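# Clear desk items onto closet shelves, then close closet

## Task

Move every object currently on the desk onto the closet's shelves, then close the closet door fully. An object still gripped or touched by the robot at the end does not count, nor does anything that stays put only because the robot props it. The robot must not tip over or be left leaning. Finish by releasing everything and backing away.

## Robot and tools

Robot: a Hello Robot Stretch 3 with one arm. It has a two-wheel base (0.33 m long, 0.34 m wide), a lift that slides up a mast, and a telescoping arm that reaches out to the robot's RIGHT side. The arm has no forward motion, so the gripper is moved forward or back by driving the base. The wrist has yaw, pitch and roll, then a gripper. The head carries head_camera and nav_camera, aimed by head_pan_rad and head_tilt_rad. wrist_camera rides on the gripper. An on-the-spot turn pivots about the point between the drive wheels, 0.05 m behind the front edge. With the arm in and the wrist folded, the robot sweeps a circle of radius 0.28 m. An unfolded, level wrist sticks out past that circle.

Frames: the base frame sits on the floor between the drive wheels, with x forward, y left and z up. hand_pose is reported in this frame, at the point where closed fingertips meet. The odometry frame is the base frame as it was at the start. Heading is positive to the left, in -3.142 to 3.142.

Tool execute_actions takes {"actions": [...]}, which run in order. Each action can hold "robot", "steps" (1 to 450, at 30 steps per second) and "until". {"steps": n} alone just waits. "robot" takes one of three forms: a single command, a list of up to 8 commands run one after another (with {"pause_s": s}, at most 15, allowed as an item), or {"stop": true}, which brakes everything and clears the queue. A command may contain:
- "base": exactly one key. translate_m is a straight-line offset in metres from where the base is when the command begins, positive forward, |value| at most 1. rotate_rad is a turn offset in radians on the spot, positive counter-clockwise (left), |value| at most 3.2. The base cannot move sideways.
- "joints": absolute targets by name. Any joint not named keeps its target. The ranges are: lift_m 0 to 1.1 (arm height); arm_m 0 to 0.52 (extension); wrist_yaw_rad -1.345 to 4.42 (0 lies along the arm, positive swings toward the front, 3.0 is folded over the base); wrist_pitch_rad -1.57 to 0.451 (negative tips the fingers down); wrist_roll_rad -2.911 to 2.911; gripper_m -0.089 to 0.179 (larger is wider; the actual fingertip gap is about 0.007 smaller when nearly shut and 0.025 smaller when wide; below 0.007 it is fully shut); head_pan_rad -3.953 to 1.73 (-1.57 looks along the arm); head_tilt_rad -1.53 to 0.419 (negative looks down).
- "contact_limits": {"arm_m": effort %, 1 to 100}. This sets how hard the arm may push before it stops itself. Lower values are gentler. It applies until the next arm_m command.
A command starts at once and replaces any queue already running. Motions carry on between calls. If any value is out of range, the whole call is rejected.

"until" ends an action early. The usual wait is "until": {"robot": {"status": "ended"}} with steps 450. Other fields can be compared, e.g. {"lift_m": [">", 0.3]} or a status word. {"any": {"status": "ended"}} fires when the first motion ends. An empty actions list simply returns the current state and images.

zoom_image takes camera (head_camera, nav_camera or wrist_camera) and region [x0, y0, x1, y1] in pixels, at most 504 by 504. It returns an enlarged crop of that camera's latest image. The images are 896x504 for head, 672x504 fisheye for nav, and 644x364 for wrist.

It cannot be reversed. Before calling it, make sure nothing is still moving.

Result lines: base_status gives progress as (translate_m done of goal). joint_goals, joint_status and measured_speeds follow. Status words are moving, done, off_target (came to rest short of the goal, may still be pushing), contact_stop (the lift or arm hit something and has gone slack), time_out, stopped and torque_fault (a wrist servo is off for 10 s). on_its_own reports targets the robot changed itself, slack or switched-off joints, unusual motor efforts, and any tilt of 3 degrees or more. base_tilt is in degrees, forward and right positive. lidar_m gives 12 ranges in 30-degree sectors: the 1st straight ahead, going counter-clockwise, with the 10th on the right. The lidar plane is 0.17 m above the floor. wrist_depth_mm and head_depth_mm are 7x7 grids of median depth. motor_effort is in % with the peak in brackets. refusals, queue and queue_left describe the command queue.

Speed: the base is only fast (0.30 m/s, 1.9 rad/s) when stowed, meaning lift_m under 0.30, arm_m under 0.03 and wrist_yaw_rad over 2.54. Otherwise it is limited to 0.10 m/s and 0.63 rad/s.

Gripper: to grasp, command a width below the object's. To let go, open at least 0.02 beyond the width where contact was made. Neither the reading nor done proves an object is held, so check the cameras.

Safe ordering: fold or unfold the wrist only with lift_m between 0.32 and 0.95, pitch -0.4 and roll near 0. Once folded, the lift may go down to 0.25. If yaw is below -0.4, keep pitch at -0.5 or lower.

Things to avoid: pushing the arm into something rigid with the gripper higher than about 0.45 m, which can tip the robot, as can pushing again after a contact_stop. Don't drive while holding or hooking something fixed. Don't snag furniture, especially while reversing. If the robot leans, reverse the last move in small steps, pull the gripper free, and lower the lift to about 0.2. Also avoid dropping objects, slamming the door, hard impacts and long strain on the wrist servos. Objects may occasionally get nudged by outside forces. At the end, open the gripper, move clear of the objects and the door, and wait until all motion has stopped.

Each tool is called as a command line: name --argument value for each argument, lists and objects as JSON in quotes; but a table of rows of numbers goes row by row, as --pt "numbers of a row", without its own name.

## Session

execute_actions --actions '[]'

Scene clock: 0.00 s.
robot.base_odometry: x=+0.000 y=+0.000 heading=+0.000 (m, m, rad; robot's odometry frame)
robot.turned_by_wheels: +0.000 (rad since the last result)
robot.turned_by_imu: +0.000 (rad since the last result)
robot.base_tilt: forward=-0.6 right=-1.7 (deg)
robot.lidar_m: 2.03 1.38 1.64 1.51 1.34 1.34 1.63 2.22 2.25 2.69 2.41 2.41
robot.head_depth_mm: 2009 2577 2536 2556 2562 2589 2261 / 2036 2740 2747 2770 2766 2772 2265 / 2015 2590 2585 2616 2616 2597 2272 / 2012 2357 2360 2392 2333 2382 2289 / 2031 2164 2164 2136 2137 2187 2132 / 1924 1975 1981 1997 1980 1987 1991 / 1831 1838 1817 1830 1845 1850 1860
robot.base_status: not_commanded
robot.joint_positions: lift_m=+0.305 arm_m=-0.003 wrist_yaw_rad=+3.122 wrist_pitch_rad=-0.459 wrist_roll_rad=+0.006 gripper_m=+0.037 head_pan_rad=+0.017 head_tilt_rad=+0.012
robot.joint_goals: lift_m=+0.305 arm_m=-0.003 wrist_yaw_rad=+3.122 wrist_pitch_rad=-0.459 wrist_roll_rad=+0.006 gripper_m=+0.037 head_pan_rad=+0.017 head_tilt_rad=+0.012
robot.joint_status: lift_m=not_commanded arm_m=not_commanded wrist_yaw_rad=not_commanded wrist_pitch_rad=not_commanded wrist_roll_rad=not_commanded gripper_m=not_commanded head_pan_rad=not_commanded head_tilt_rad=not_commanded
robot.measured_speeds: translate_m=+0.000 rotate_rad=+0.000 lift_m=+0.000 arm_m=+0.000 wrist_yaw_rad=+0.000 wrist_pitch_rad=+0.000 wrist_roll_rad=+0.000 head_pan_rad=+0.000 head_tilt_rad=+0.000
robot: refusals=0 queue=idle queue_left=0
robot.motor_effort: left_wheel=+0 right_wheel=-1 lift_m=+31 arm_m=+0 wrist_yaw_rad=-1 wrist_pitch_rad=+8 wrist_roll_rad=-1 gripper_m=+0 head_pan_rad=+0 head_tilt_rad=+1 (%)
robot.hand_pose: x=-0.0170 y=+0.0771 z=+0.3086 quat_wxyz=(+0.168, +0.692, +0.154, +0.685) (m; robot's base frame)
robot.wrist_depth_mm: 930 - - - - - - / - - - - - - - / 861 840 - 870 892 878 887 / 693 688 668 693 691 691 687 / 570 575 568 572 575 569 564 / 482 496 - - 464 485 486 / 431 - - - 417 421 425
pictures: head_camera (sideways: a quarter turn clockwise sets it upright), nav_camera (sideways: a quarter turn counterclockwise sets it upright), wrist_camera
Images, in order (width x height): head_camera 896x504, nav_camera 672x504, wrist_camera 644x364.

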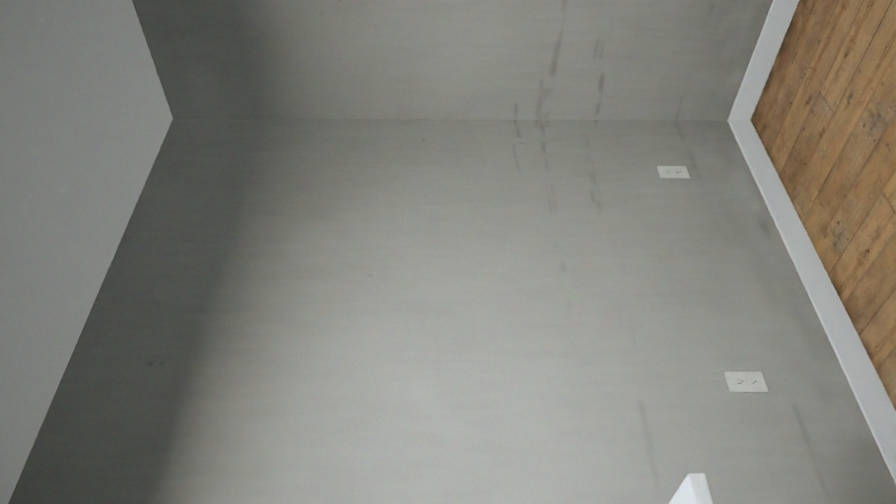

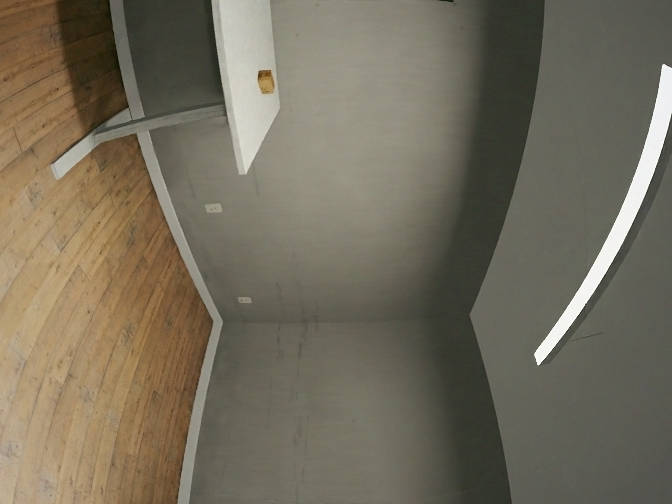

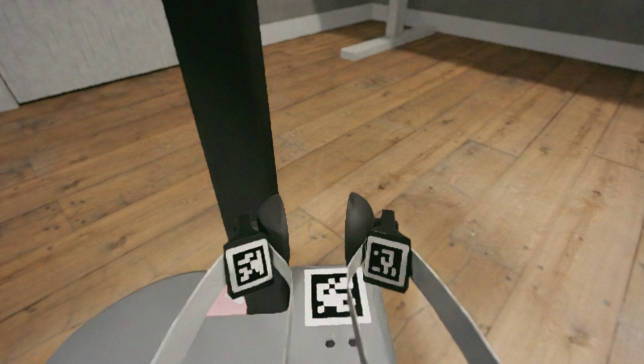

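Desk is on the left. Look around.

execute_actions --actions '[{"robot":{"joints":{"head_pan_rad":1.5,"head_tilt_rad":-0.3}},"steps":100,"until":{"robot":{"status":"ended"}}}]'

execute_actions --actions '[{"robot":{"joints":{"head_pan_rad":-2.0,"head_tilt_rad":-0.3}},"steps":150,"until":{"robot":{"status":"ended"}}}]'

Scene clock: 3.47 s.
robot.base_odometry: x=+0.000 y=+0.000 heading=+0.000 (m, m, rad; robot's odometry frame)
robot.turned_by_wheels: +0.000 (rad since the last result)
robot.turned_by_imu: +0.000 (rad since the last result)
robot.base_tilt: forward=-0.5 right=-1.7 (deg)
robot.lidar_m: 2.03 1.38 1.64 1.51 1.34 1.33 1.63 2.22 2.25 2.69 2.40 2.41
robot.head_depth_mm: 1670 1736 1811 1332 2004 1916 1533 / 1786 1859 1908 1462 2180 1914 1515 / 1884 1980 2094 1656 2327 1837 1528 / 1751 1827 1951 2047 2200 1933 1541 / 1589 1674 1745 1866 1959 1929 1534 / 1457 1526 1605 1687 1767 1781 1520 / 1344 1392 1452 1519 1563 1643 1536
robot.base_status: not_commanded
robot.joint_positions: lift_m=+0.305 arm_m=-0.003 wrist_yaw_rad=+3.122 wrist_pitch_rad=-0.459 wrist_roll_rad=+0.006 gripper_m=+0.037 head_pan_rad=+1.493 head_tilt_rad=-0.296
robot.joint_goals: lift_m=+0.305 arm_m=-0.003 wrist_yaw_rad=+3.122 wrist_pitch_rad=-0.459 wrist_roll_rad=+0.006 gripper_m=+0.037 head_pan_rad=+1.500 head_tilt_rad=-0.300
robot.joint_status: lift_m=not_commanded arm_m=not_commanded wrist_yaw_rad=not_commanded wrist_pitch_rad=not_commanded wrist_roll_rad=not_commanded gripper_m=not_commanded head_pan_rad=done head_tilt_rad=done
robot.measured_speeds: translate_m=+0.000 rotate_rad=+0.000 lift_m=+0.000 arm_m=+0.000 wrist_yaw_rad=+0.000 wrist_pitch_rad=+0.000 wrist_roll_rad=+0.000 head_pan_rad=+0.000 head_tilt_rad=+0.000
robot: refusals=0 queue=done queue_left=0
robot.motor_effort: left_wheel=+0(0) right_wheel=-1(1) lift_m=+31(31) arm_m=+0(1) wrist_yaw_rad=-1(0) wrist_pitch_rad=+8(8) wrist_roll_rad=+0(0) gripper_m=+1(0) head_pan_rad=+2(28) head_tilt_rad=-1(21) (%)
robot.hand_pose: x=-0.0170 y=+0.0771 z=+0.3086 quat_wxyz=(+0.168, +0.692, +0.154, +0.685) (m; robot's base frame)
robot.wrist_depth_mm: 971 - - - - - - / - - - - - - - / 865 858 - 839 878 875 874 / 699 690 696 689 684 680 688 / 572 570 569 563 575 566 565 / 486 499 - - 471 487 489 / 438 - - - 427 424 424
pictures: head_camera (sideways: a quarter turn clockwise sets it upright), nav_camera (sideways: a quarter turn counterclockwise sets it upright), wrist_camera
Images, in order (width x height): head_camera 896x504, nav_camera 672x504, wrist_camera 644x364.

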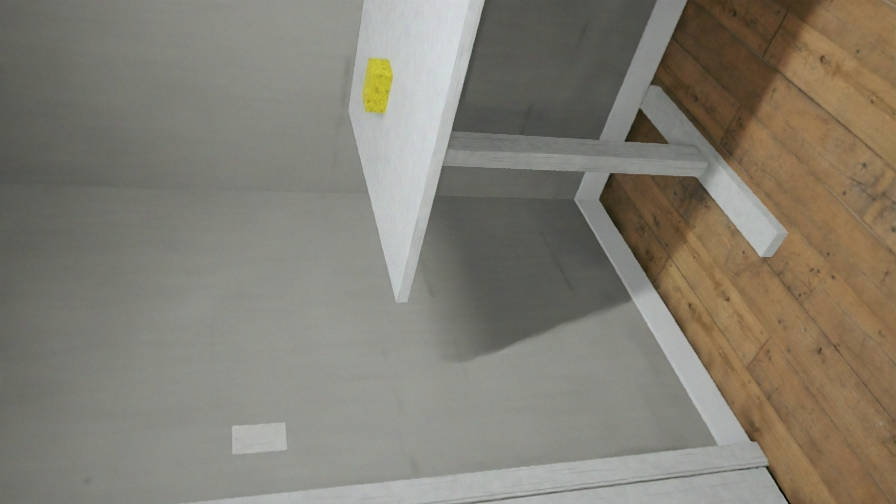

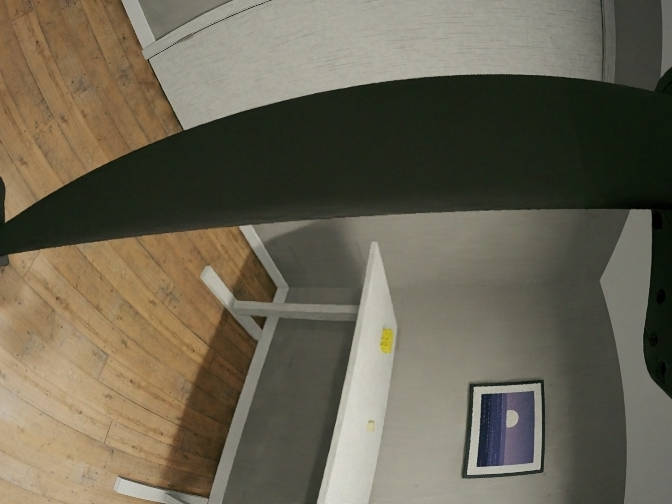

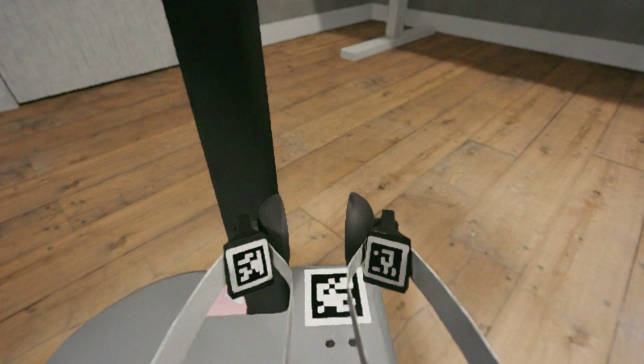

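Scene clock: 5.63 s.
robot.base_odometry: x=+0.000 y=+0.000 heading=+0.000 (m, m, rad; robot's odometry frame)
robot.turned_by_wheels: +0.000 (rad since the last result)
robot.turned_by_imu: +0.000 (rad since the last result)
robot.base_tilt: forward=-0.5 right=-1.7 (deg)
robot.lidar_m: 2.03 1.38 1.65 1.51 1.35 1.34 1.62 2.22 2.26 2.69 2.41 2.41
robot.head_depth_mm: 1868 1952 2065 2189 2300 1911 1517 / 1933 2031 2156 2272 2344 1914 1525 / 2032 2153 2237 2353 2479 1906 1521 / 2123 2234 2406 2513 2621 1916 1529 / 2219 2331 2511 2667 2609 1915 1535 / 2300 2397 2542 2717 2645 1943 1536 / 3086 3261 3405 3427 2583 1918 1520
robot.base_status: not_commanded
robot.joint_positions: lift_m=+0.305 arm_m=-0.003 wrist_yaw_rad=+3.122 wrist_pitch_rad=-0.459 wrist_roll_rad=+0.006 gripper_m=+0.037 head_pan_rad=-1.993 head_tilt_rad=-0.296
robot.joint_goals: lift_m=+0.305 arm_m=-0.003 wrist_yaw_rad=+3.122 wrist_pitch_rad=-0.459 wrist_roll_rad=+0.006 gripper_m=+0.037 head_pan_rad=-2.000 head_tilt_rad=-0.300
robot.joint_status: lift_m=not_commanded arm_m=not_commanded wrist_yaw_rad=not_commanded wrist_pitch_rad=not_commanded wrist_roll_rad=not_commanded gripper_m=not_commanded head_pan_rad=done head_tilt_rad=done
robot.measured_speeds: translate_m=+0.000 rotate_rad=+0.000 lift_m=+0.000 arm_m=+0.000 wrist_yaw_rad=+0.000 wrist_pitch_rad=+0.000 wrist_roll_rad=+0.000 head_pan_rad=+0.000 head_tilt_rad=+0.000
robot: refusals=0 queue=done queue_left=0
robot.motor_effort: left_wheel=+0(0) right_wheel=-1(1) lift_m=+30(31) arm_m=+0(0) wrist_yaw_rad=-1(0) wrist_pitch_rad=+8(8) wrist_roll_rad=+0(0) gripper_m=+0(0) head_pan_rad=-2(29) head_tilt_rad=+0(1) (%)
robot.hand_pose: x=-0.0170 y=+0.0771 z=+0.3086 quat_wxyz=(+0.168, +0.692, +0.154, +0.685) (m; robot's base frame)
robot.wrist_depth_mm: 953 - - - - - - / - - - - - - - / 873 872 - 854 843 904 873 / 691 681 679 678 660 703 673 / 564 557 572 560 573 578 569 / 483 493 - - 477 485 496 / 433 - - - 422 431 421
pictures: head_camera (sideways: a quarter turn clockwise sets it upright), nav_camera (sideways: a quarter turn counterclockwise sets it upright), wrist_camera
Images, in order (width x height): head_camera 896x504, nav_camera 672x504, wrist_camera 644x364.

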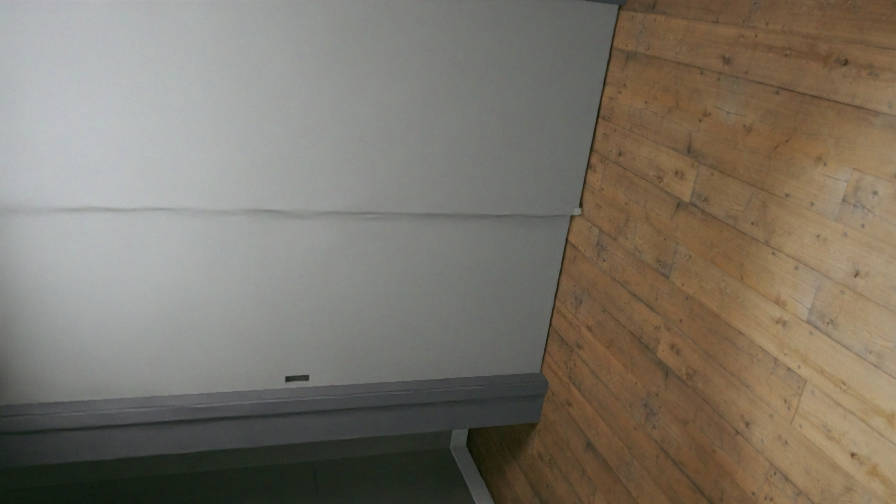

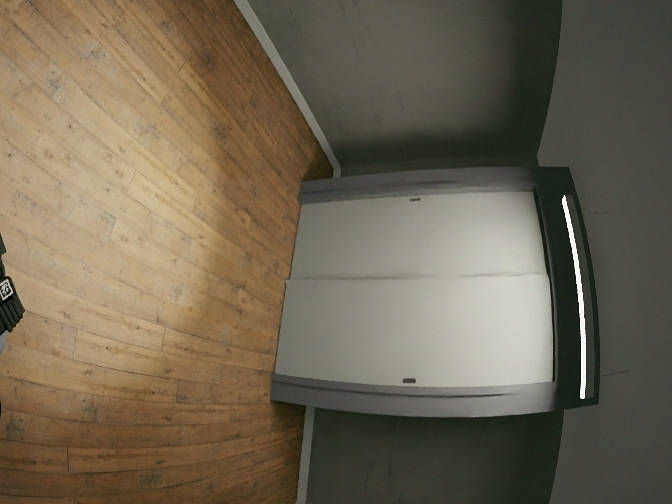

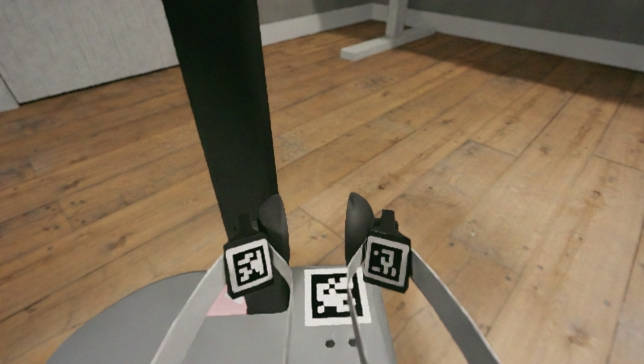

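execute_actions --actions '[{"robot":[{"base":{"rotate_rad":-2.42},"joints":{"head_pan_rad":0,"head_tilt_rad":-0.3,"lift_m":0.28,"arm_m":0}},{"base":{"translate_m":1.0}},{"base":{"translate_m":0.5}}],"steps":450,"until":{"robot":{"status":"ended"}}}]'

Scene clock: 27.67 s.
robot.base_odometry: x=-1.126 y=-0.991 heading=-2.420 (m, m, rad; robot's odometry frame)
robot.turned_by_wheels: -2.420 (rad since the last result)
robot.turned_by_imu: -2.404 (rad since the last result)
robot.base_tilt: forward=-0.6 right=-1.7 (deg)
robot.lidar_m: 0.72 0.78 1.06 2.42 2.50 3.42 2.87 1.92 1.41 1.35 1.41 1.52
robot.head_depth_mm: 1264 1326 1391 1493 1585 1694 1515 / 601 635 674 726 785 1675 1475 / 599 631 670 712 756 813 878 / 589 622 661 698 746 800 865 / 605 640 675 722 770 828 894 / 609 644 684 723 769 823 888 / 609 641 681 721 766 819 887
robot.base_status: done (translate_m +0.5000 of +0.5000)
robot.joint_positions: lift_m=+0.281 arm_m=+0.000 wrist_yaw_rad=+3.122 wrist_pitch_rad=-0.459 wrist_roll_rad=+0.006 gripper_m=+0.037 head_pan_rad=-0.007 head_tilt_rad=-0.297
robot.joint_goals: lift_m=+0.280 arm_m=+0.000 wrist_yaw_rad=+3.122 wrist_pitch_rad=-0.459 wrist_roll_rad=+0.006 gripper_m=+0.037 head_pan_rad=+0.000 head_tilt_rad=-0.300
robot.joint_status: lift_m=done arm_m=done wrist_yaw_rad=not_commanded wrist_pitch_rad=not_commanded wrist_roll_rad=not_commanded gripper_m=not_commanded head_pan_rad=done head_tilt_rad=done
robot.measured_speeds: translate_m=+0.000 rotate_rad=+0.000 lift_m=+0.000 arm_m=+0.000 wrist_yaw_rad=+0.000 wrist_pitch_rad=+0.000 wrist_roll_rad=+0.000 head_pan_rad=+0.000 head_tilt_rad=+0.000
robot: refusals=0 queue=done queue_left=0
robot.motor_effort: left_wheel=+1(11) right_wheel=-2(9) lift_m=+17(31) arm_m=+3(0) wrist_yaw_rad=-1(0) wrist_pitch_rad=+8(8) wrist_roll_rad=-1(1) gripper_m=+0(0) head_pan_rad=+4(28) head_tilt_rad=-2(0) (%)
robot.hand_pose: x=-0.0170 y=+0.0744 z=+0.2841 quat_wxyz=(+0.168, +0.692, +0.154, +0.685) (m; robot's base frame)
robot.wrist_depth_mm: - - - - - - 836 / - - - - - - 812 / 840 822 - 796 820 808 780 / 657 662 653 659 641 645 642 / 538 542 548 557 554 537 539 / 458 - - - 459 461 456 / 414 - - - 401 399 402
pictures: head_camera (sideways: a quarter turn clockwise sets it upright), nav_camera (sideways: a quarter turn counterclockwise sets it upright), wrist_camera
Images, in order (width x height): head_camera 896x504, nav_camera 672x504, wrist_camera 644x364.

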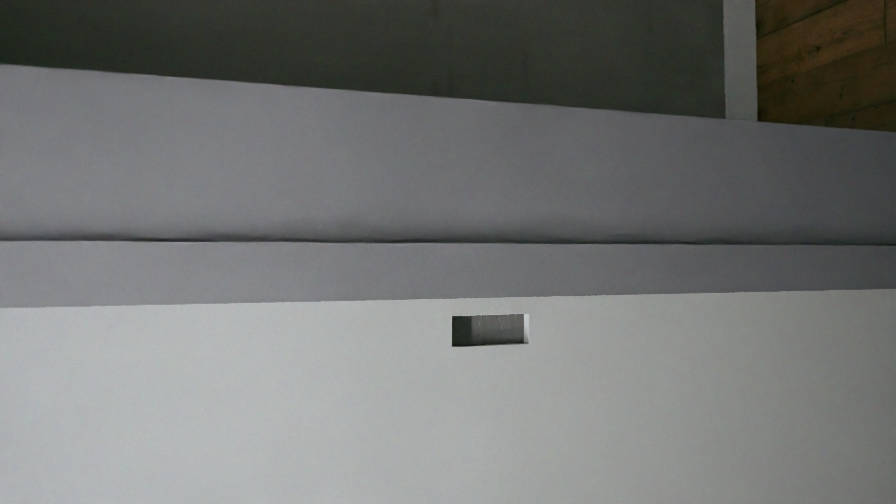

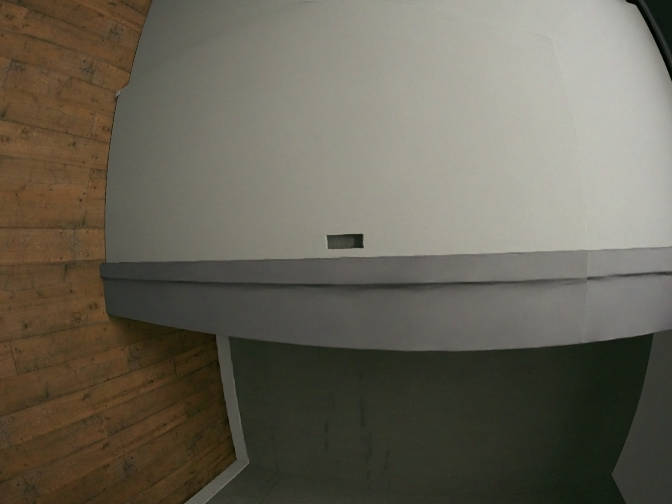

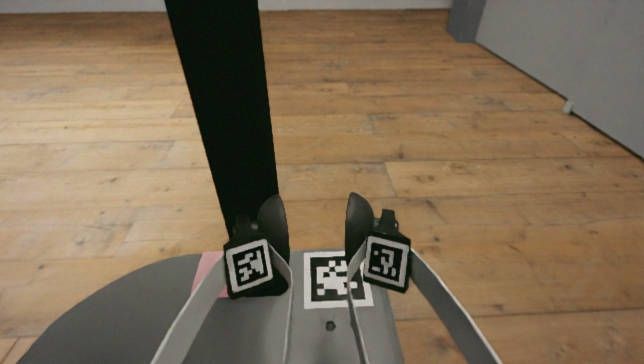

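execute_actions --actions '[{"robot":[{"base":{"rotate_rad":0.18}},{"base":{"translate_m":0.36}},{"base":{"rotate_rad":1.44},"joints":{"lift_m":0.6,"wrist_pitch_rad":-0.4}},{"joints":{"wrist_yaw_rad":0,"gripper_m":0.0,"lift_m":0.9,"head_pan_rad":-1.57,"head_tilt_rad":-0.5}}],"steps":450,"until":{"robot":{"status":"ended"}}}]'

Scene clock: 45.47 s.
robot.base_odometry: x=-1.349 y=-1.273 heading=-0.800 (m, m, rad; robot's odometry frame)
robot.turned_by_wheels: +1.620 (rad since the last result)
robot.turned_by_imu: +1.626 (rad since the last result)
robot.base_tilt: forward=-0.6 right=-1.8 (deg)
robot.lidar_m: 2.35 2.48 3.51 3.20 1.91 1.46 1.42 1.50 0.37 0.36 0.41 0.59
robot.head_depth_mm: - 294 326 366 414 466 - / 293 303 328 359 400 453 502 / 300 327 358 392 441 476 - / 301 327 359 398 454 487 - / 303 329 362 400 448 509 590 / 304 330 362 403 450 514 595 / 305 332 365 404 454 516 599
robot.base_status: done (rotate_rad +1.4399 of +1.4400)
robot.joint_positions: lift_m=+0.899 arm_m=+0.000 wrist_yaw_rad=+0.002 wrist_pitch_rad=-0.419 wrist_roll_rad=+0.006 gripper_m=+0.000 head_pan_rad=-1.563 head_tilt_rad=-0.494
robot.joint_goals: lift_m=+0.900 arm_m=+0.000 wrist_yaw_rad=+0.000 wrist_pitch_rad=-0.400 wrist_roll_rad=+0.006 gripper_m=+0.000 head_pan_rad=-1.570 head_tilt_rad=-0.500
robot.joint_status: lift_m=done arm_m=done wrist_yaw_rad=done wrist_pitch_rad=done wrist_roll_rad=not_commanded gripper_m=done head_pan_rad=done head_tilt_rad=done
robot.measured_speeds: translate_m=+0.000 rotate_rad=+0.000 lift_m=+0.000 arm_m=+0.000 wrist_yaw_rad=+0.000 wrist_pitch_rad=+0.000 wrist_roll_rad=+0.000 head_pan_rad=+0.000 head_tilt_rad=+0.000
robot: refusals=0 queue=done queue_left=0
robot.motor_effort: left_wheel=-2(10) right_wheel=+2(9) lift_m=+43(44) arm_m=+3(3) wrist_yaw_rad=-2(8) wrist_pitch_rad=+11(13) wrist_roll_rad=+0(0) gripper_m=-3(98) head_pan_rad=-1(28) head_tilt_rad=-3(15) (%)
robot.hand_pose: x=-0.0210 y=-0.3689 z=+0.9119 quat_wxyz=(+0.690, +0.148, -0.693, -0.147) (m; robot's base frame)
robot.wrist_depth_mm: 127 127 126 135 120 95 96 / 141 140 138 145 119 104 112 / 155 155 154 153 132 116 129 / 175 174 173 171 137 129 146 / 201 199 197 - 154 151 164 / 235 230 231 235 172 187 190 / 281 279 272 272 212 228 224
pictures: head_camera (sideways: a quarter turn clockwise sets it upright), nav_camera (sideways: a quarter turn counterclockwise sets it upright), wrist_camera
Images, in order (width x height): head_camera 896x504, nav_camera 672x504, wrist_camera 644x364.

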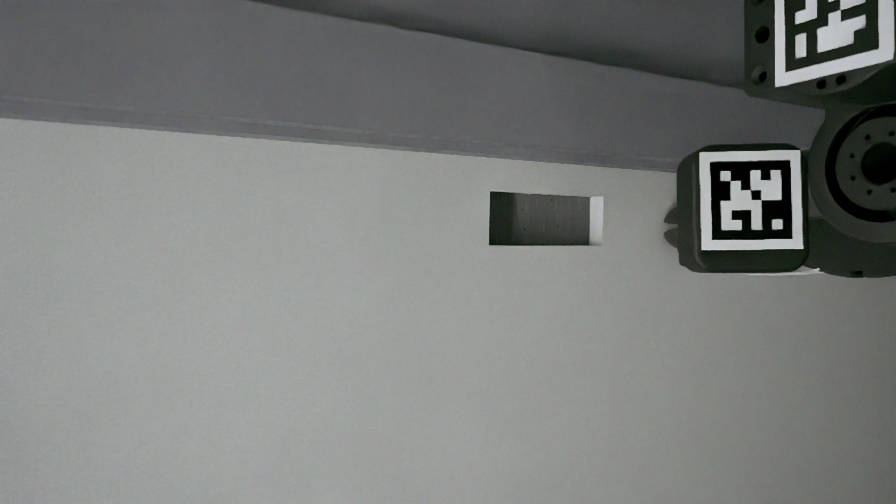

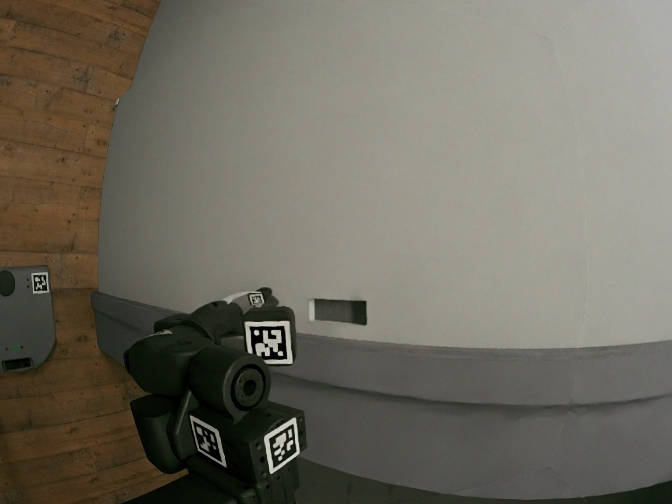

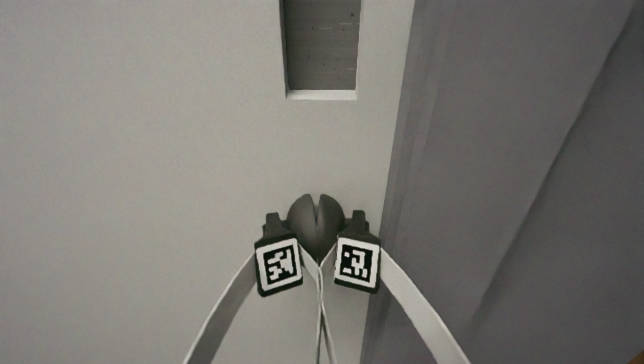

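execute_actions --actions '[{"robot":[{"joints":{"lift_m":0.995}},{"joints":{"arm_m":0.06},"contact_limits":{"arm_m":12}}],"steps":300,"until":{"robot":{"status":"ended"}}}]'

Scene clock: 51.60 s.
robot.base_odometry: x=-1.349 y=-1.273 heading=-0.800 (m, m, rad; robot's odometry frame)
robot.turned_by_wheels: +0.000 (rad since the last result)
robot.turned_by_imu: -0.005 (rad since the last result)
robot.base_tilt: forward=-0.8 right=-2.2 (deg)
robot.lidar_m: 2.35 2.48 3.51 3.21 1.93 1.45 1.42 1.49 0.37 0.36 0.42 0.59
robot.head_depth_mm: 286 307 342 - - - - / 287 308 333 362 - - - / 309 331 362 391 - - - / 310 337 369 402 - - 599 / 311 338 370 410 457 520 601 / 312 339 372 411 461 524 605 / 313 340 373 412 462 524 610
robot.base_status: done (rotate_rad +1.4398 of +1.4400)
robot.joint_positions: lift_m=+0.995 arm_m=+0.026 wrist_yaw_rad=+0.004 wrist_pitch_rad=-0.486 wrist_roll_rad=+0.006 gripper_m=+0.000 head_pan_rad=-1.563 head_tilt_rad=-0.495
robot.joint_goals: lift_m=+0.995 arm_m=+0.026 wrist_yaw_rad=+0.000 wrist_pitch_rad=-0.400 wrist_roll_rad=+0.006 gripper_m=+0.000 head_pan_rad=-1.570 head_tilt_rad=-0.500
robot.joint_status: lift_m=done arm_m=contact_stop wrist_yaw_rad=done wrist_pitch_rad=done wrist_roll_rad=not_commanded gripper_m=done head_pan_rad=done head_tilt_rad=done
robot.measured_speeds: translate_m=+0.000 rotate_rad=-0.002 lift_m=+0.000 arm_m=+0.000 wrist_yaw_rad=+0.080 wrist_pitch_rad=+0.096 wrist_roll_rad=+0.000 head_pan_rad=+0.000 head_tilt_rad=-0.048
robot: refusals=0 queue=dropped queue_left=0
robot.on_its_own: arm_m is slack since a contact_stop, until your next command for it (your +0.060 is given up)
robot.motor_effort: left_wheel=-7(7) right_wheel=+0(3) lift_m=+39(50) arm_m=+4(10) wrist_yaw_rad=-5(5) wrist_pitch_rad=+49(58) wrist_roll_rad=-1(1) gripper_m=-4(4) head_pan_rad=-2(1) head_tilt_rad=-2(1) (%)
robot.contact_limits: arm_m 12 (drawing in: default 15, maximum 25; extending or still: default 22, maximum 35)
robot.hand_pose: x=-0.0207 y=-0.3867 z=+0.9924 quat_wxyz=(+0.685, +0.171, -0.688, -0.170) (m; robot's base frame)
robot.wrist_depth_mm: 112 112 112 111 98 80 80 / 125 125 124 123 104 89 91 / 140 140 139 149 114 100 112 / 161 159 158 169 121 114 131 / 188 185 184 - 137 136 150 / 224 222 222 229 158 173 178 / 278 277 272 268 201 221 218
pictures: head_camera (sideways: a quarter turn clockwise sets it upright), nav_camera (sideways: a quarter turn counterclockwise sets it upright), wrist_camera
Images, in order (width x height): head_camera 896x504, nav_camera 672x504, wrist_camera 644x364.

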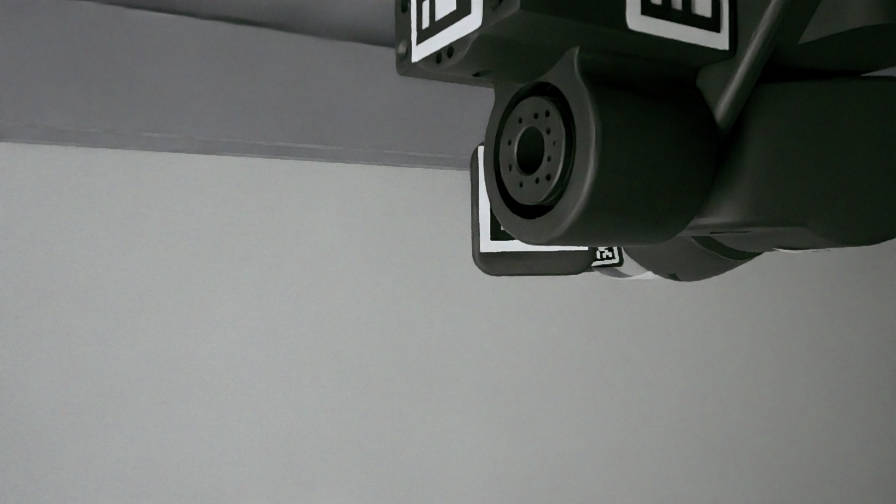

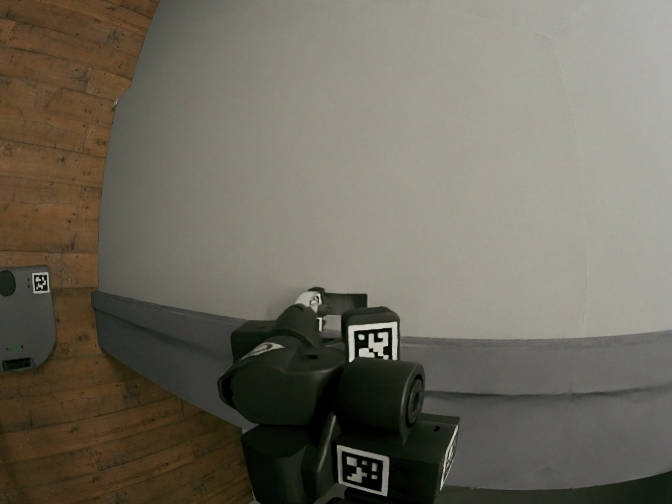

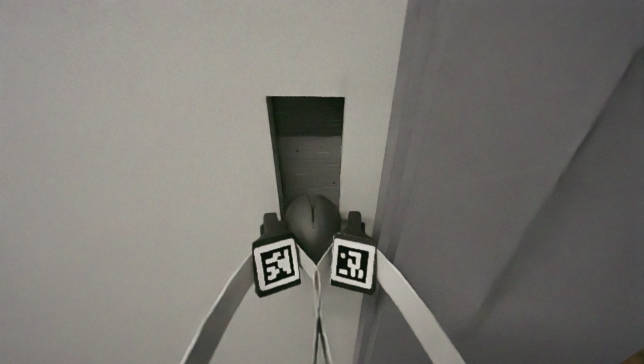

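Tip at the recess bottom lip. Back off, raise 3 cm, re-insert.

execute_actions --actions '[{"robot":[{"joints":{"arm_m":0.0}},{"joints":{"lift_m":1.03}},{"joints":{"arm_m":0.04},"contact_limits":{"arm_m":12}}],"steps":300,"until":{"robot":{"status":"ended"}}}]'

Scene clock: 56.50 s.
robot.base_odometry: x=-1.349 y=-1.273 heading=-0.800 (m, m, rad; robot's odometry frame)
robot.turned_by_wheels: +0.000 (rad since the last result)
robot.turned_by_imu: +0.006 (rad since the last result)
robot.base_tilt: forward=-1.1 right=-2.7 (deg)
robot.lidar_m: 2.35 2.48 3.55 3.20 1.91 1.45 1.42 1.49 0.37 0.37 0.42 0.59
robot.head_depth_mm: 291 317 - - - - 576 / 290 314 339 - - - 580 / 315 341 366 - - - 586 / 320 347 378 - - 535 607 / 321 348 381 420 470 532 611 / 322 350 383 423 472 534 616 / 323 351 384 424 475 537 619
robot.base_status: done (rotate_rad +1.4399 of +1.4400)
robot.joint_positions: lift_m=+1.030 arm_m=+0.039 wrist_yaw_rad=+0.008 wrist_pitch_rad=-0.502 wrist_roll_rad=+0.006 gripper_m=+0.000 head_pan_rad=-1.563 head_tilt_rad=-0.495
robot.joint_goals: lift_m=+1.030 arm_m=+0.040 wrist_yaw_rad=+0.000 wrist_pitch_rad=-0.400 wrist_roll_rad=+0.006 gripper_m=+0.000 head_pan_rad=-1.570 head_tilt_rad=-0.500
robot.joint_status: lift_m=done arm_m=done wrist_yaw_rad=done wrist_pitch_rad=done wrist_roll_rad=not_commanded gripper_m=done head_pan_rad=done head_tilt_rad=done
robot.measured_speeds: translate_m=+0.000 rotate_rad=+0.000 lift_m=+0.000 arm_m=+0.000 wrist_yaw_rad=+0.000 wrist_pitch_rad=+0.000 wrist_roll_rad=+0.000 head_pan_rad=+0.000 head_tilt_rad=+0.000
robot: refusals=0 queue=done queue_left=0
robot.motor_effort: left_wheel=-3(10) right_wheel=-2(3) lift_m=+39(46) arm_m=+11(15) wrist_yaw_rad=-6(6) wrist_pitch_rad=+61(61) wrist_roll_rad=-1(1) gripper_m=-5(5) head_pan_rad=-2(1) head_tilt_rad=-2(2) (%)
robot.contact_limits: arm_m 12 (drawing in: default 15, maximum 25; extending or still: default 22, maximum 35)
robot.hand_pose: x=-0.0199 y=-0.3965 z=+1.0238 quat_wxyz=(+0.684, +0.178, -0.686, -0.174) (m; robot's base frame)
robot.wrist_depth_mm: 112 112 111 110 92 79 78 / 125 124 123 122 103 88 89 / 141 141 139 137 105 98 110 / 163 160 158 168 120 111 129 / 190 188 185 - 136 134 149 / 228 225 224 228 157 173 176 / 288 283 277 260 195 221 217
pictures: head_camera (sideways: a quarter turn clockwise sets it upright), nav_camera (sideways: a quarter turn counterclockwise sets it upright), wrist_camera
Images, in order (width x height): head_camera 896x504, nav_camera 672x504, wrist_camera 644x364.

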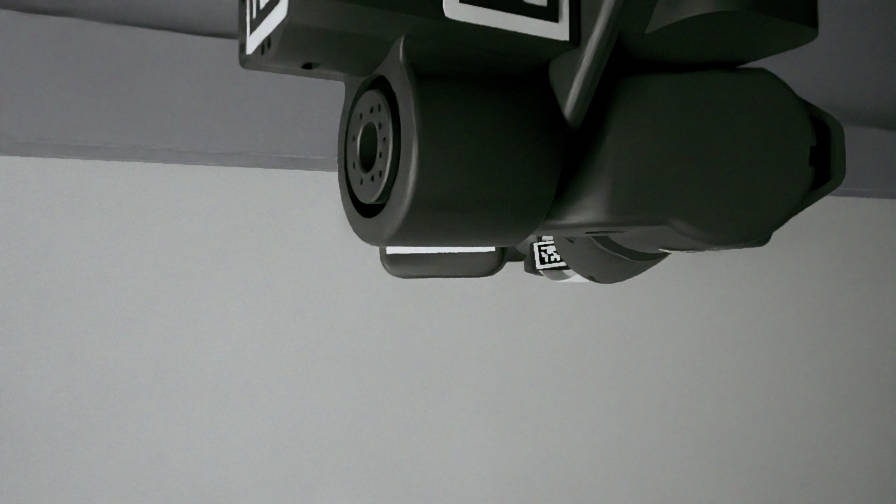

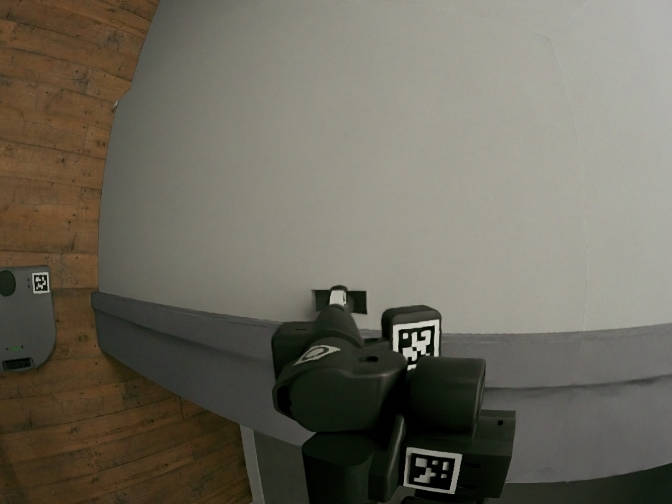

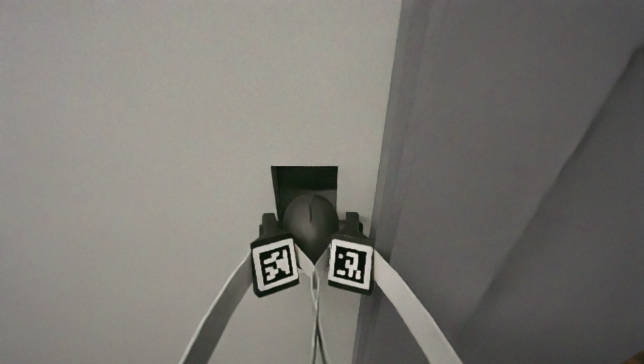

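execute_actions --actions '[{"robot":[{"joints":{"arm_m":0.03,"wrist_pitch_rad":-0.47}},{"base":{"translate_m":0.08}}],"steps":150,"until":{"robot":{"status":"ended"}}}]'

Scene clock: 59.10 s.
robot.base_odometry: x=-1.349 y=-1.273 heading=-0.800 (m, m, rad; robot's odometry frame)
robot.turned_by_wheels: +0.000 (rad since the last result)
robot.turned_by_imu: -0.013 (rad since the last result)
robot.base_tilt: forward=-0.5 right=-1.7 (deg)
robot.lidar_m: 1.70 2.47 3.48 3.22 1.93 1.46 1.42 1.48 0.37 0.36 0.41 0.58
robot.head_depth_mm: - 296 - - - - 571 / 285 301 322 - - - 576 / 301 328 353 - - - - / 303 329 361 394 447 520 595 / 302 329 362 401 449 511 591 / 304 331 363 402 451 513 593 / 304 332 364 403 453 515 598
robot.base_status: done (rotate_rad +1.4400 of +1.4400)
robot.joint_positions: lift_m=+1.030 arm_m=+0.030 wrist_yaw_rad=+0.003 wrist_pitch_rad=-0.553 wrist_roll_rad=+0.007 gripper_m=+0.000 head_pan_rad=-1.563 head_tilt_rad=-0.495
robot.joint_goals: lift_m=+1.030 arm_m=+0.030 wrist_yaw_rad=+0.000 wrist_pitch_rad=-0.470 wrist_roll_rad=+0.007 gripper_m=+0.000 head_pan_rad=-1.570 head_tilt_rad=-0.500
robot.joint_status: lift_m=done arm_m=done wrist_yaw_rad=done wrist_pitch_rad=off_target wrist_roll_rad=not_commanded gripper_m=done head_pan_rad=done head_tilt_rad=done
robot.measured_speeds: translate_m=+0.000 rotate_rad=-0.001 lift_m=+0.000 arm_m=+0.000 wrist_yaw_rad=+0.000 wrist_pitch_rad=+0.000 wrist_roll_rad=+0.000 head_pan_rad=+0.000 head_tilt_rad=+0.000
robot: refusals=0 queue=dropped queue_left=0
robot.motor_effort: left_wheel=+0(6) right_wheel=-1(13) lift_m=+39(39) arm_m=+3(13) wrist_yaw_rad=-3(5) wrist_pitch_rad=+48(61) wrist_roll_rad=-1(1) gripper_m=-4(5) head_pan_rad=-2(1) head_tilt_rad=-2(1) (%)
robot.hand_pose: x=-0.0209 y=-0.3802 z=+1.0133 quat_wxyz=(+0.678, +0.194, -0.682, -0.193) (m; robot's base frame)
robot.wrist_depth_mm: 105 105 104 104 99 74 73 / 118 117 117 117 101 82 82 / 134 134 133 133 111 94 96 / 156 157 155 166 117 109 127 / 188 186 184 - 135 134 152 / 234 232 230 240 160 179 186 / 305 306 301 300 211 244 243
pictures: head_camera (sideways: a quarter turn clockwise sets it upright), nav_camera (sideways: a quarter turn counterclockwise sets it upright), wrist_camera
dropped: robot: command 0 of its queue: wrist_pitch_rad: off_target
Images, in order (width x height): head_camera 896x504, nav_camera 672x504, wrist_camera 644x364.

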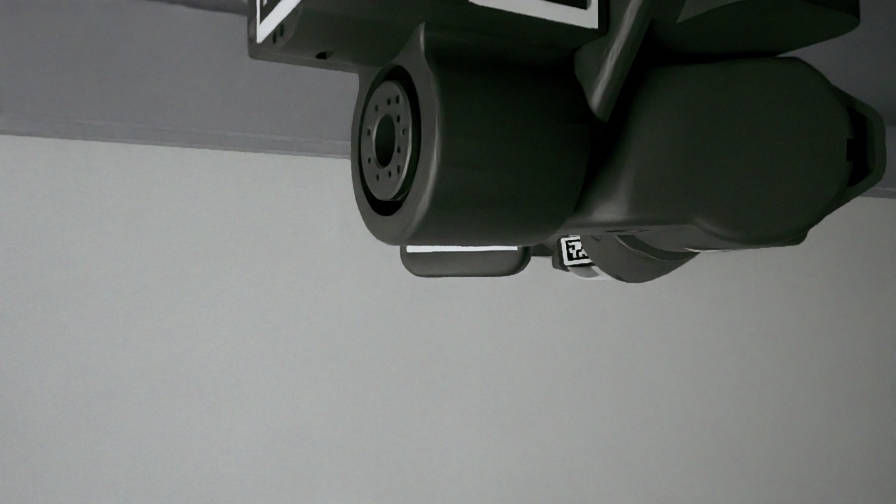

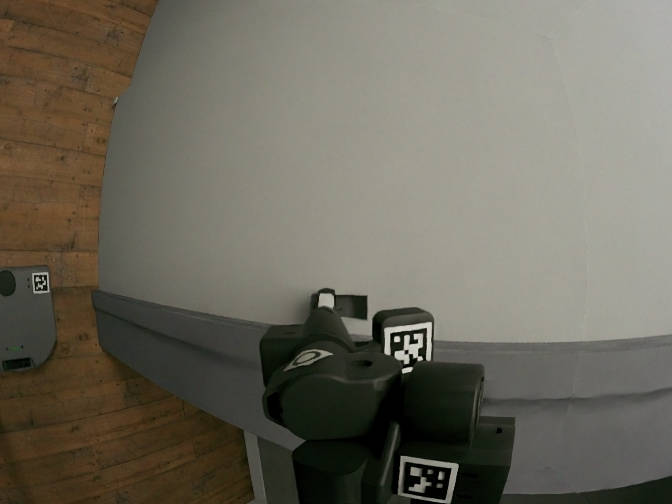

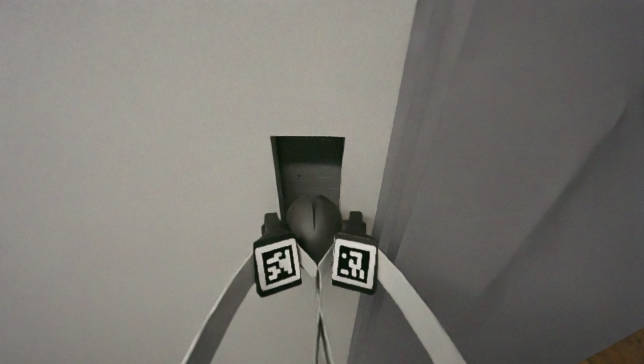

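execute_actions --actions '[{"robot":{"joints":{"wrist_pitch_rad":-0.55,"lift_m":1.045,"arm_m":0.045}},"steps":60,"until":{"robot":{"status":"ended"}}},{"robot":{"base":{"translate_m":0.08}},"steps":120,"until":{"robot":{"status":"ended"}}}]'

Scene clock: 64.17 s.
robot.base_odometry: x=-1.294 y=-1.331 heading=-0.800 (m, m, rad; robot's odometry frame)
robot.turned_by_wheels: +0.000 (rad since the last result)
robot.turned_by_imu: -0.013 (rad since the last result)
robot.base_tilt: forward=-0.5 right=-1.8 (deg)
robot.lidar_m: 1.62 2.38 3.33 3.19 2.07 1.53 1.49 1.54 0.38 0.40 0.41 0.58
robot.head_depth_mm: 708 390 - - - 488 544 / 905 873 - - - - 577 / 303 330 - - - - 1238 / 304 331 358 411 443 517 592 / 304 331 362 402 450 513 594 / 304 332 364 402 452 513 597 / 305 332 365 403 453 515 598
robot.base_status: done (translate_m +0.0800 of +0.0800)
robot.joint_positions: lift_m=+1.045 arm_m=+0.044 wrist_yaw_rad=+0.003 wrist_pitch_rad=-0.629 wrist_roll_rad=+0.009 gripper_m=+0.000 head_pan_rad=-1.563 head_tilt_rad=-0.495
robot.joint_goals: lift_m=+1.045 arm_m=+0.045 wrist_yaw_rad=+0.000 wrist_pitch_rad=-0.550 wrist_roll_rad=+0.009 gripper_m=+0.000 head_pan_rad=-1.570 head_tilt_rad=-0.500
robot.joint_status: lift_m=done arm_m=done wrist_yaw_rad=done wrist_pitch_rad=off_target wrist_roll_rad=not_commanded gripper_m=done head_pan_rad=done head_tilt_rad=done
robot.measured_speeds: translate_m=+0.000 rotate_rad=+0.000 lift_m=+0.000 arm_m=+0.000 wrist_yaw_rad=+0.000 wrist_pitch_rad=+0.000 wrist_roll_rad=+0.000 head_pan_rad=+0.000 head_tilt_rad=+0.000
robot: refusals=0 queue=done queue_left=0
robot.on_its_own: wrist_pitch_rad is at rest, and its effort (+47) is outside its rest range (-20 to +32)
robot.motor_effort: left_wheel=+0(10) right_wheel=-4(25) lift_m=+40(44) arm_m=+6(9) wrist_yaw_rad=-3(30) wrist_pitch_rad=+47(51) wrist_roll_rad=-2(2) gripper_m=-3(8) head_pan_rad=-3(1) head_tilt_rad=-1(2) (%)
robot.hand_pose: x=-0.0209 y=-0.3823 z=+1.0131 quat_wxyz=(+0.670, +0.219, -0.675, -0.219) (m; robot's base frame)
robot.wrist_depth_mm: 96 96 97 97 99 171 115 / 110 110 110 110 463 172 114 / 127 127 127 127 508 172 115 / 150 152 151 163 264 171 120 / 186 185 186 - 294 171 132 / 241 242 242 258 295 187 165 / 349 340 348 380 392 237 285
pictures: head_camera (sideways: a quarter turn clockwise sets it upright), nav_camera (sideways: a quarter turn counterclockwise sets it upright), wrist_camera
Images, in order (width x height): head_camera 896x504, nav_camera 672x504, wrist_camera 644x364.

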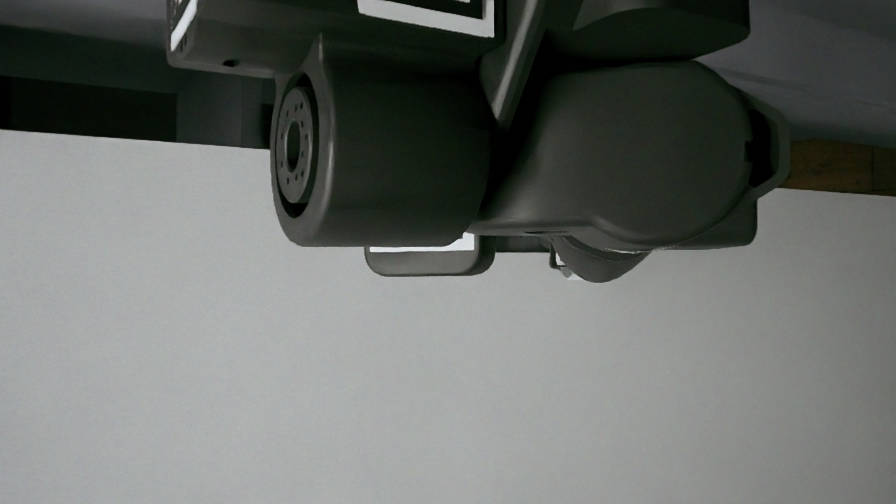

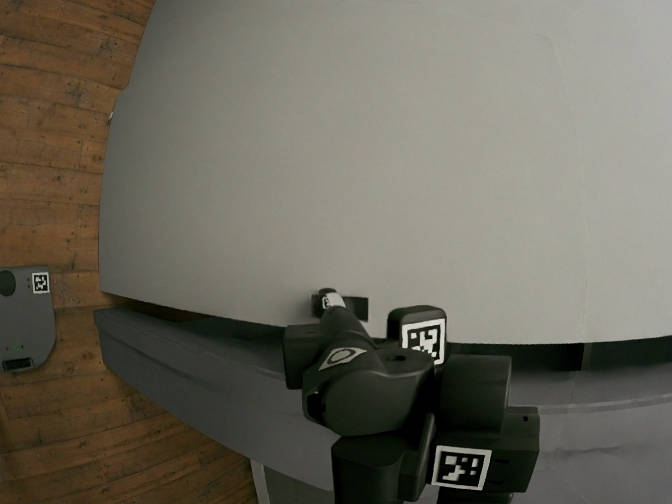

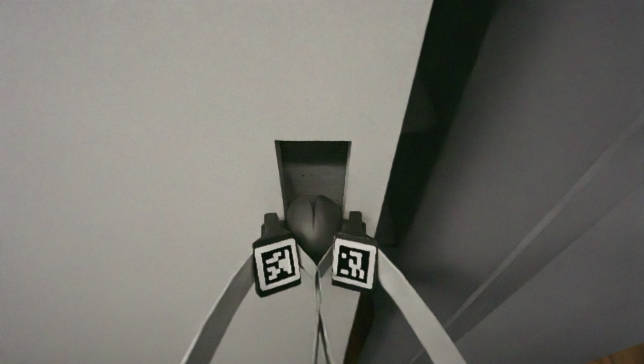

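Opening. Relieve pitch and continue.

execute_actions --actions '[{"robot":{"joints":{"wrist_pitch_rad":-0.62},"base":{"translate_m":0.25}},"steps":150,"until":{"robot":{"status":"ended"}}},{"robot":{"base":{"translate_m":0.25}},"steps":150,"until":{"robot":{"status":"ended"}}}]'

Scene clock: 74.03 s.
robot.base_odometry: x=-0.946 y=-1.690 heading=-0.800 (m, m, rad; robot's odometry frame)
robot.turned_by_wheels: +0.000 (rad since the last result)
robot.turned_by_imu: +0.005 (rad since the last result)
robot.base_tilt: forward=-0.6 right=-1.7 (deg)
robot.lidar_m: 1.78 1.85 2.59 3.64 2.72 2.05 1.99 0.73 1.04 0.41 0.43 0.60
robot.head_depth_mm: 921 982 - - - 1437 1313 / 313 341 - - - - 1297 / 313 341 - - - - 616 / 314 342 370 426 449 535 611 / 315 342 375 417 466 530 614 / 315 343 376 417 467 531 618 / 316 344 377 417 469 532 619
robot.base_status: done (translate_m +0.2500 of +0.2500)
robot.joint_positions: lift_m=+1.045 arm_m=+0.045 wrist_yaw_rad=-0.002 wrist_pitch_rad=-0.636 wrist_roll_rad=+0.009 gripper_m=+0.000 head_pan_rad=-1.563 head_tilt_rad=-0.495
robot.joint_goals: lift_m=+1.045 arm_m=+0.045 wrist_yaw_rad=+0.000 wrist_pitch_rad=-0.620 wrist_roll_rad=+0.009 gripper_m=+0.000 head_pan_rad=-1.570 head_tilt_rad=-0.500
robot.joint_status: lift_m=done arm_m=done wrist_yaw_rad=done wrist_pitch_rad=done wrist_roll_rad=not_commanded gripper_m=done head_pan_rad=done head_tilt_rad=done
robot.measured_speeds: translate_m=+0.000 rotate_rad=+0.000 lift_m=+0.000 arm_m=+0.000 wrist_yaw_rad=+0.000 wrist_pitch_rad=+0.000 wrist_roll_rad=+0.000 head_pan_rad=+0.000 head_tilt_rad=+0.000
robot: refusals=0 queue=done queue_left=0
robot.motor_effort: left_wheel=+0(7) right_wheel=-1(24) lift_m=+40(40) arm_m=+3(6) wrist_yaw_rad=+0(29) wrist_pitch_rad=+9(46) wrist_roll_rad=-2(2) gripper_m=-3(8) head_pan_rad=-1(2) head_tilt_rad=-2(2) (%)
robot.hand_pose: x=-0.0220 y=-0.3814 z=+1.0117 quat_wxyz=(+0.669, +0.220, -0.674, -0.223) (m; robot's base frame)
robot.wrist_depth_mm: 107 107 107 108 108 110 718 / 122 122 122 122 122 568 602 / 141 141 141 142 147 944 707 / 167 169 169 168 180 915 745 / 206 206 207 - 224 829 762 / 267 270 267 287 - - 764 / 387 386 388 386 - - 672
pictures: head_camera (sideways: a quarter turn clockwise sets it upright), nav_camera (sideways: a quarter turn counterclockwise sets it upright), wrist_camera
Images, in order (width x height): head_camera 896x504, nav_camera 672x504, wrist_camera 644x364.

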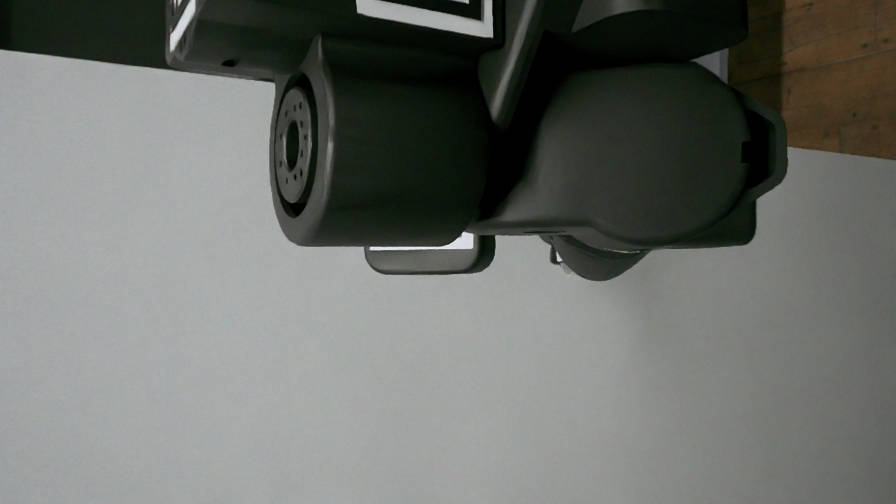

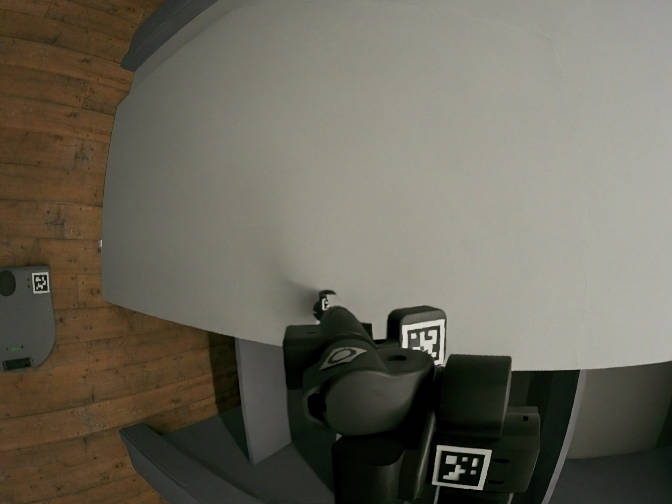

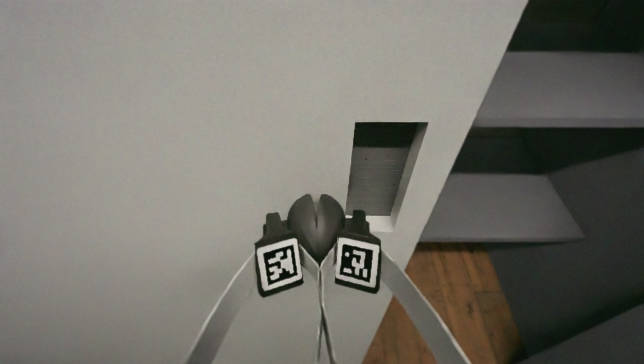

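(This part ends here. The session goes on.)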